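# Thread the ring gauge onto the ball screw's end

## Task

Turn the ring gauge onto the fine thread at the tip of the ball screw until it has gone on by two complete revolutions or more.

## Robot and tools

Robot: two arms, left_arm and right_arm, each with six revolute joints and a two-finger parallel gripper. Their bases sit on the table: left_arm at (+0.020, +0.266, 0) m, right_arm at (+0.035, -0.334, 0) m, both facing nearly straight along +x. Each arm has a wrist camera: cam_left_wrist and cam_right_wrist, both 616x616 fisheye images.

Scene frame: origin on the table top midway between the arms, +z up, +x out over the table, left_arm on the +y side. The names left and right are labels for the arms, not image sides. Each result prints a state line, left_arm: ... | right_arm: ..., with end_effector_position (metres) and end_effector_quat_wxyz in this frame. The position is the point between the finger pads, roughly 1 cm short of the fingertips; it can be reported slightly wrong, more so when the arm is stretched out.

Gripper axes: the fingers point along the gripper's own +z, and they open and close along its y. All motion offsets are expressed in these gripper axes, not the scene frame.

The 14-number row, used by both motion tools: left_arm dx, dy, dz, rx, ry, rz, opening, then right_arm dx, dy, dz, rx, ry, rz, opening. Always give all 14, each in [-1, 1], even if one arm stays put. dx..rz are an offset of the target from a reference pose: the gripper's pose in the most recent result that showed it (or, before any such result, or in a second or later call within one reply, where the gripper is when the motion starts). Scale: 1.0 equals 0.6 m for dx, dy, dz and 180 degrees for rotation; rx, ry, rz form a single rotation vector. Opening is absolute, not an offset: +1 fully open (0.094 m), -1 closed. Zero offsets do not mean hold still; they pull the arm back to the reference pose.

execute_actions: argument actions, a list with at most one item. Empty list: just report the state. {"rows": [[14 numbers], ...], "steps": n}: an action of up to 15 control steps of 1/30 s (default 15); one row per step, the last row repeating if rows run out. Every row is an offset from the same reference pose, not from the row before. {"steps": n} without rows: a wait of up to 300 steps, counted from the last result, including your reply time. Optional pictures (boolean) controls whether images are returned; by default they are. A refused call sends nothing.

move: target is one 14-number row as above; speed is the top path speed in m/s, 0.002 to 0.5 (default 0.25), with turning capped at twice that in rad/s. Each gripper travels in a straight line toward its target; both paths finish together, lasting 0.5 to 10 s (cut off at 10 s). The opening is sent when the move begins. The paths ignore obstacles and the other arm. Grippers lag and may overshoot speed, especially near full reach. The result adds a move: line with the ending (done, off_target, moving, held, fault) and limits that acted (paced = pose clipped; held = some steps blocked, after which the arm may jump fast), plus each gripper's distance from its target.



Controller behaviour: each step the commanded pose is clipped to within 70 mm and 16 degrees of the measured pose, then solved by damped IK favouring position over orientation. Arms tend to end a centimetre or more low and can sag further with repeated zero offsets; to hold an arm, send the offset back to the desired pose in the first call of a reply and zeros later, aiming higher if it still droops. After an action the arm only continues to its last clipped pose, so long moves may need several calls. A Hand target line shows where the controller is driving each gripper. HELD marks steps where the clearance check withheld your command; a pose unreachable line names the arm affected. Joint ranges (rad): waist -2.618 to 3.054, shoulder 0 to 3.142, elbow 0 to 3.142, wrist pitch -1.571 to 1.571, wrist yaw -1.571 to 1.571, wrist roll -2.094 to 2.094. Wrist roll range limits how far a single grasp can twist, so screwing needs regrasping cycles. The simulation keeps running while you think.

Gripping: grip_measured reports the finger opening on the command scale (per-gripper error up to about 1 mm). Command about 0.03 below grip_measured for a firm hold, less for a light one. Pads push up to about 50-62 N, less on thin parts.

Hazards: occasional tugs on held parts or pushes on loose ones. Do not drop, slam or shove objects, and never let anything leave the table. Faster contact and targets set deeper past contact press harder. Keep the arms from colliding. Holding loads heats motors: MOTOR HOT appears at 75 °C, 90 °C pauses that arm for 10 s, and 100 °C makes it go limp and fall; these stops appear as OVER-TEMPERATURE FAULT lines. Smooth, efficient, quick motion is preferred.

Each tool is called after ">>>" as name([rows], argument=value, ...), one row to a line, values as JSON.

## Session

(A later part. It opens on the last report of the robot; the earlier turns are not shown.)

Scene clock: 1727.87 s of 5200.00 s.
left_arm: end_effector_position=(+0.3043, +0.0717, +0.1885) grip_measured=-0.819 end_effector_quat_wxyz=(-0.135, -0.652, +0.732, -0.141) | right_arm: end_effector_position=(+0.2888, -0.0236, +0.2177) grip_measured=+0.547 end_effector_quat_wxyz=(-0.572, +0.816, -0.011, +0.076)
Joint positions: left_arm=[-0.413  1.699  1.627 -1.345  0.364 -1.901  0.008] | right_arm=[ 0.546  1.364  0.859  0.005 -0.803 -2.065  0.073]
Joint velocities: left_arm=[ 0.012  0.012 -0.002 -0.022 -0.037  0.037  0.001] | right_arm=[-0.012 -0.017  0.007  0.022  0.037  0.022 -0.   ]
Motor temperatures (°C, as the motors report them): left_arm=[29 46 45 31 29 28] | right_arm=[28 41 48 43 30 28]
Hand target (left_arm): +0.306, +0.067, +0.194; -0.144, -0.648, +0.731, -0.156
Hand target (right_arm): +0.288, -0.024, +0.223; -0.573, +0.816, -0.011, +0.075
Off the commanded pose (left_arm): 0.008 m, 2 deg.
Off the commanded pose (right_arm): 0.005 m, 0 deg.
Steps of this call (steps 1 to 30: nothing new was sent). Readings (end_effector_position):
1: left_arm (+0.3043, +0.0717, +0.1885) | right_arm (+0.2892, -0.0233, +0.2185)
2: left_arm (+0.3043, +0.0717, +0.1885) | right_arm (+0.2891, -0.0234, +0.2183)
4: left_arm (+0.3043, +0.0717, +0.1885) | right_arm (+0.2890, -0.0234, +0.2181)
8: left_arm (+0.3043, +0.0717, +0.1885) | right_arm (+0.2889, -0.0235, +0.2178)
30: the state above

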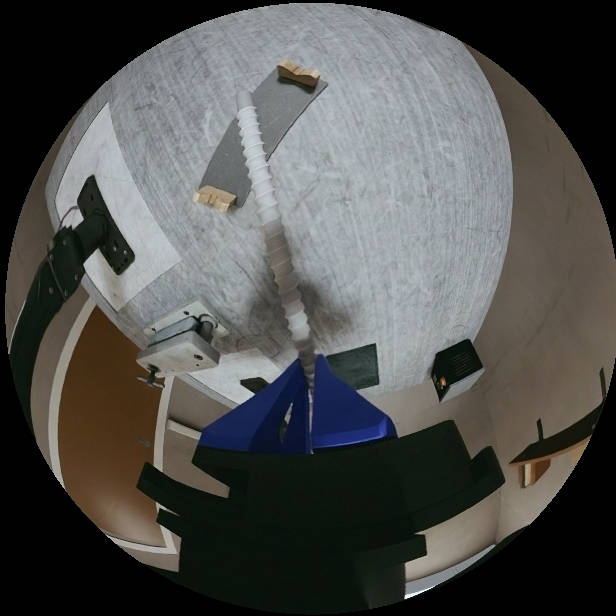

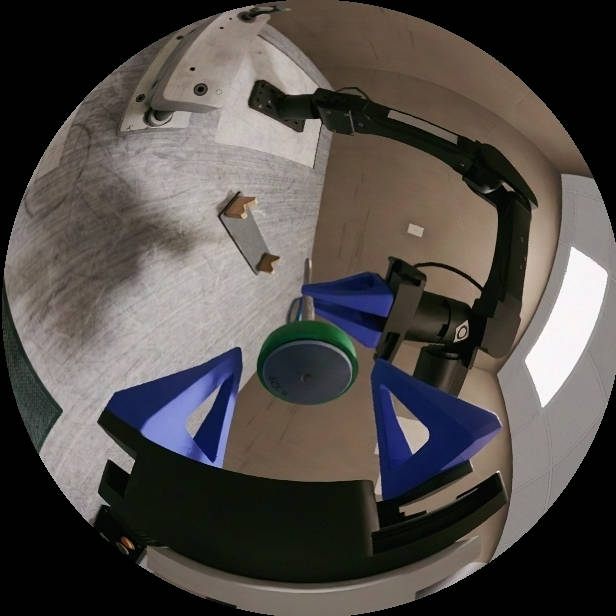

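>>> execute_actions([
  {"rows":[[0.0108,-0.0039,-0.0051,0.0027,0.011,0.0019,-0.87,0.0,-0.009,-0.0038,0.0,-0.0007,0.0004,0.55],[0.0108,-0.0039,-0.0051,0.0027,0.011,0.0019,-0.87,0.0008,-0.0096,-0.004,-0.0005,-0.0002,0.0005,0.55],[0.0108,-0.0039,-0.0051,0.0027,0.011,0.0019,-0.87,0.0016,-0.0102,-0.0041,-0.0009,0.0002,0.0007,0.55],[0.0108,-0.0039,-0.0051,0.0027,0.011,0.0019,-0.87,0.0024,-0.0108,-0.0043,-0.0014,0.0007,0.0008,0.55],[0.0108,-0.0039,-0.0051,0.0027,0.011,0.0019,-0.87,0.0031,-0.0114,-0.0044,-0.0018,0.0012,0.001,0.55],[0.0108,-0.0039,-0.0051,0.0027,0.011,0.0019,-0.87,0.0039,-0.012,-0.0046,-0.0023,0.0016,0.0011,0.55],[0.0108,-0.0039,-0.0051,0.0027,0.011,0.0019,-0.87,0.0047,-0.0126,-0.0047,-0.0027,0.0021,0.0013,0.55]],"steps":15},
], pictures=false)

>>> wait(seconds=1)

>>> zoom_image(camera="cam_right_wrist", region=[230, 240, 390, 400])

Scene clock: 1780.67 s of 5200.00 s.
left_arm: end_effector_position=(+0.3043, +0.0717, +0.1885) grip_measured=-0.819 end_effector_quat_wxyz=(-0.135, -0.652, +0.732, -0.141) | right_arm: end_effector_position=(+0.2900, -0.0241, +0.2183) grip_measured=+0.547 end_effector_quat_wxyz=(-0.568, +0.819, -0.016, +0.076)
Joint positions: left_arm=[-0.413  1.699  1.627 -1.345  0.364 -1.901  0.008] | right_arm=[ 0.546  1.364  0.871 -0.018 -0.795 -2.066  0.073]
Joint velocities: left_arm=[-0.002 -0.002 -0.022  0.007 -0.051  0.022 -0.001] | right_arm=[-0.012  0.002 -0.002 -0.066  0.007 -0.051  0.   ]
Motor temperatures (°C, as the motors report them): left_arm=[29 46 45 31 29 28] | right_arm=[28 41 49 42 30 28]
Hand target (left_arm): +0.306, +0.067, +0.194; -0.144, -0.648, +0.731, -0.156
Hand target (right_arm): +0.291, -0.024, +0.226; -0.569, +0.818, -0.015, +0.078
Off the commanded pose (left_arm): 0.008 m, 2 deg.
Off the commanded pose (right_arm): 0.008 m, 0 deg.
Steps of this call (steps 1 to 90: nothing new was sent; then 49.30 s passed at rest; steps 91 to 105: all 15 steps of this action). Readings (end_effector_position):
91: left_arm (+0.3043, +0.0717, +0.1885) | right_arm (+0.2887, -0.0236, +0.2176)
92: left_arm (+0.3043, +0.0717, +0.1885) | right_arm (+0.2886, -0.0237, +0.2174)
94: left_arm (+0.3043, +0.0717, +0.1885) | right_arm (+0.2885, -0.0239, +0.2167)
98: left_arm (+0.3043, +0.0717, +0.1885) | right_arm (+0.2887, -0.0245, +0.2156)
105: the state above

Scene clock: 1781.67 s of 5200.00 s.
left_arm: end_effector_position=(+0.3043, +0.0717, +0.1885) grip_measured=-0.819 end_effector_quat_wxyz=(-0.135, -0.652, +0.732, -0.141) | right_arm: end_effector_position=(+0.2899, -0.0243, +0.2176) grip_measured=+0.547 end_effector_quat_wxyz=(-0.567, +0.820, -0.017, +0.075)
Joint positions: left_arm=[-0.413  1.699  1.627 -1.345  0.364 -1.901  0.008] | right_arm=[ 0.546  1.364  0.871 -0.022 -0.794 -2.066  0.073]
Joint velocities: left_arm=[-0.012 -0.012  0.012 -0.066  0.022  0.066 -0.   ] | right_arm=[ 0.012 -0.017 -0.007 -0.051 -0.022  0.037  0.   ]
Motor temperatures (°C, as the motors report them): left_arm=[29 46 45 31 29 28] | right_arm=[28 41 49 42 30 28]
Hand target (left_arm): +0.306, +0.067, +0.194; -0.144, -0.648, +0.731, -0.156
Hand target (right_arm): +0.291, -0.024, +0.226; -0.569, +0.818, -0.016, +0.078
Off the commanded pose (left_arm): 0.008 m, 2 deg.
Off the commanded pose (right_arm): 0.008 m, 0 deg.
Steps of this call (steps 1 to 30: nothing new was sent). Readings (end_effector_position):
1: left_arm (+0.3043, +0.0717, +0.1885) | right_arm (+0.2900, -0.0242, +0.2181)
2: left_arm (+0.3043, +0.0717, +0.1885) | right_arm (+0.2899, -0.0242, +0.2180)
4: left_arm (+0.3043, +0.0717, +0.1885) | right_arm (+0.2899, -0.0243, +0.2178)
8: left_arm (+0.3043, +0.0717, +0.1885) | right_arm (+0.2899, -0.0243, +0.2177)
30: the state above

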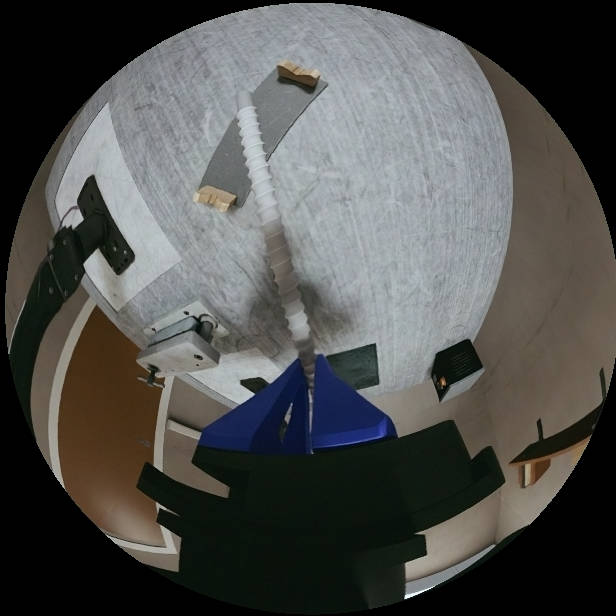

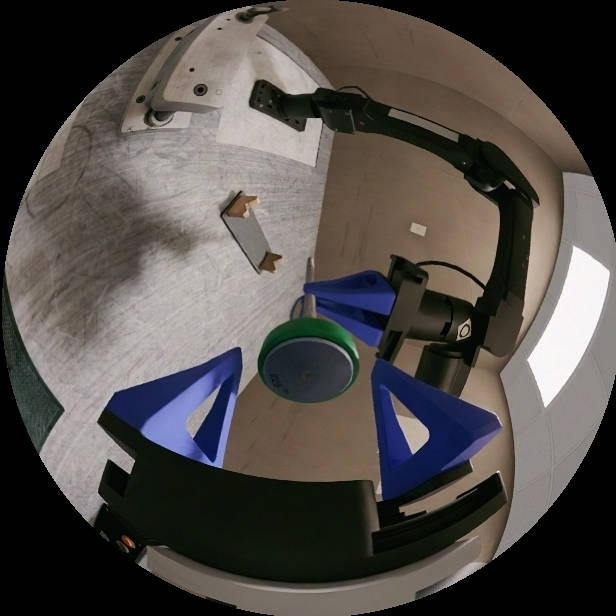

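Region (230, 240, 390, 400) of cam_right_wrist's 616x616 image, scaled by 3.150, with more detail than that image has.

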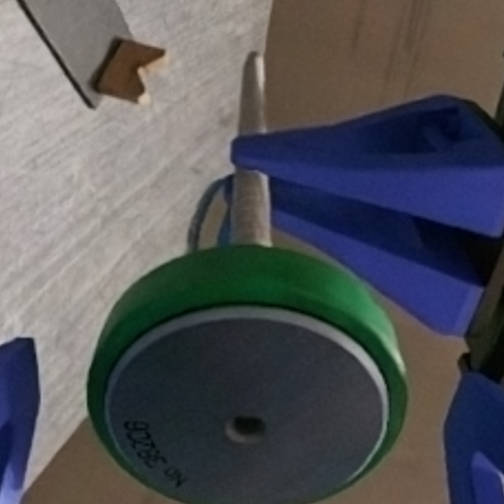

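>>> execute_actions([
  {"rows":[[0.0108,-0.0039,-0.0051,0.0027,0.011,0.0019,-0.87,0.001,-0.0125,-0.0047,-0.0005,-0.0008,0.0005,0.55],[0.0108,-0.0039,-0.0051,0.0027,0.011,0.0019,-0.87,-0.0005,-0.0119,-0.0045,0.0002,-0.002,0.0006,0.55],[0.0108,-0.0039,-0.0051,0.0027,0.011,0.0019,-0.87,-0.002,-0.0113,-0.0044,0.0009,-0.0032,0.0006,0.55],[0.0108,-0.0039,-0.0051,0.0027,0.011,0.0019,-0.87,-0.0034,-0.0108,-0.0042,0.0016,-0.0044,0.0007,0.55],[0.0108,-0.0039,-0.0051,0.0027,0.011,0.0019,-0.87,-0.0048,-0.0102,-0.0041,0.0023,-0.0056,0.0007,0.55]],"steps":15},
], pictures=false)

>>> wait(seconds=1)

>>> zoom_image(camera="cam_right_wrist", region=[230, 240, 390, 400])

Scene clock: 1799.10 s of 5200.00 s.
left_arm: end_effector_position=(+0.3043, +0.0717, +0.1885) grip_measured=-0.819 end_effector_quat_wxyz=(-0.135, -0.652, +0.732, -0.141) | right_arm: end_effector_position=(+0.2887, -0.0245, +0.2166) grip_measured=+0.547 end_effector_quat_wxyz=(-0.566, +0.821, -0.017, +0.072)
Joint positions: left_arm=[-0.413  1.699  1.627 -1.345  0.364 -1.901  0.008] | right_arm=[ 0.546  1.364  0.871 -0.029 -0.797 -2.066  0.073]
Joint velocities: left_arm=[-0.007  0.032 -0.002  0.037 -0.051 -0.007 -0.001] | right_arm=[-0.002  0.002 -0.027  0.022  0.007 -0.007  0.   ]
Motor temperatures (°C, as the motors report them): left_arm=[29 46 45 31 29 28] | right_arm=[28 41 50 41 30 28]
Hand target (left_arm): +0.306, +0.067, +0.194; -0.144, -0.648, +0.731, -0.156
Hand target (right_arm): +0.286, -0.024, +0.224; -0.571, +0.818, -0.013, +0.068
Off the commanded pose (left_arm): 0.008 m, 2 deg.
Off the commanded pose (right_arm): 0.008 m, 1 deg.
Steps of this call (steps 1 to 90: nothing new was sent; then 13.93 s passed at rest; steps 91 to 105: all 15 steps of this action). Readings (end_effector_position):
91: left_arm (+0.3043, +0.0717, +0.1885) | right_arm (+0.2898, -0.0244, +0.2174)
92: left_arm (+0.3043, +0.0717, +0.1885) | right_arm (+0.2896, -0.0245, +0.2170)
94: left_arm (+0.3043, +0.0717, +0.1885) | right_arm (+0.2893, -0.0247, +0.2164)
98: left_arm (+0.3043, +0.0717, +0.1885) | right_arm (+0.2889, -0.0246, +0.2165)
105: the state above

Scene clock: 1800.10 s of 5200.00 s.
left_arm: end_effector_position=(+0.3043, +0.0717, +0.1885) grip_measured=-0.819 end_effector_quat_wxyz=(-0.135, -0.652, +0.732, -0.141) | right_arm: end_effector_position=(+0.2886, -0.0245, +0.2166) grip_measured=+0.547 end_effector_quat_wxyz=(-0.566, +0.821, -0.017, +0.072)
Joint positions: left_arm=[-0.413  1.699  1.627 -1.345  0.364 -1.901  0.008] | right_arm=[ 0.546  1.364  0.871 -0.029 -0.798 -2.066  0.073]
Joint velocities: left_arm=[ 0.007 -0.007  0.007 -0.022 -0.007  0.051 -0.   ] | right_arm=[ 0.017  0.012 -0.017 -0.037  0.007 -0.022 -0.   ]
Motor temperatures (°C, as the motors report them): left_arm=[29 46 45 31 29 28] | right_arm=[28 41 50 41 30 28]
Hand target (left_arm): +0.306, +0.067, +0.194; -0.144, -0.648, +0.731, -0.156
Hand target (right_arm): +0.286, -0.024, +0.224; -0.571, +0.818, -0.013, +0.068
Off the commanded pose (left_arm): 0.008 m, 2 deg.
Off the commanded pose (right_arm): 0.008 m, 1 deg.
Steps of this call (steps 1 to 30: nothing new was sent). Readings (end_effector_position):
1: left_arm (+0.3043, +0.0717, +0.1885) | right_arm (+0.2886, -0.0245, +0.2166)
2: left_arm (+0.3043, +0.0717, +0.1885) | right_arm (+0.2886, -0.0245, +0.2166)
4: left_arm (+0.3043, +0.0717, +0.1885) | right_arm (+0.2886, -0.0245, +0.2166)
8: left_arm (+0.3043, +0.0717, +0.1885) | right_arm (+0.2886, -0.0245, +0.2166)
30: the state above

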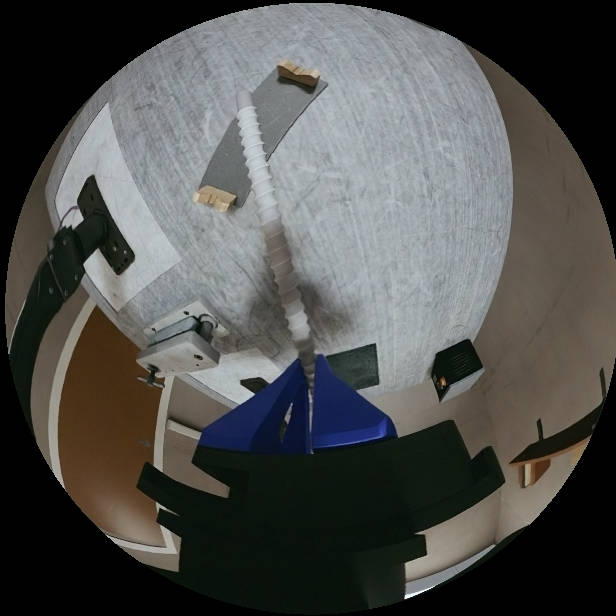

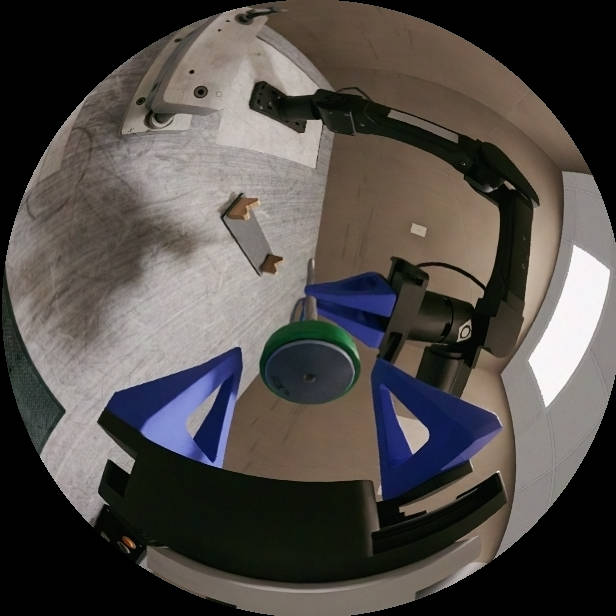

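Region (230, 240, 390, 400) of cam_right_wrist's 616x616 image, scaled by 3.150, with more detail than that image has.

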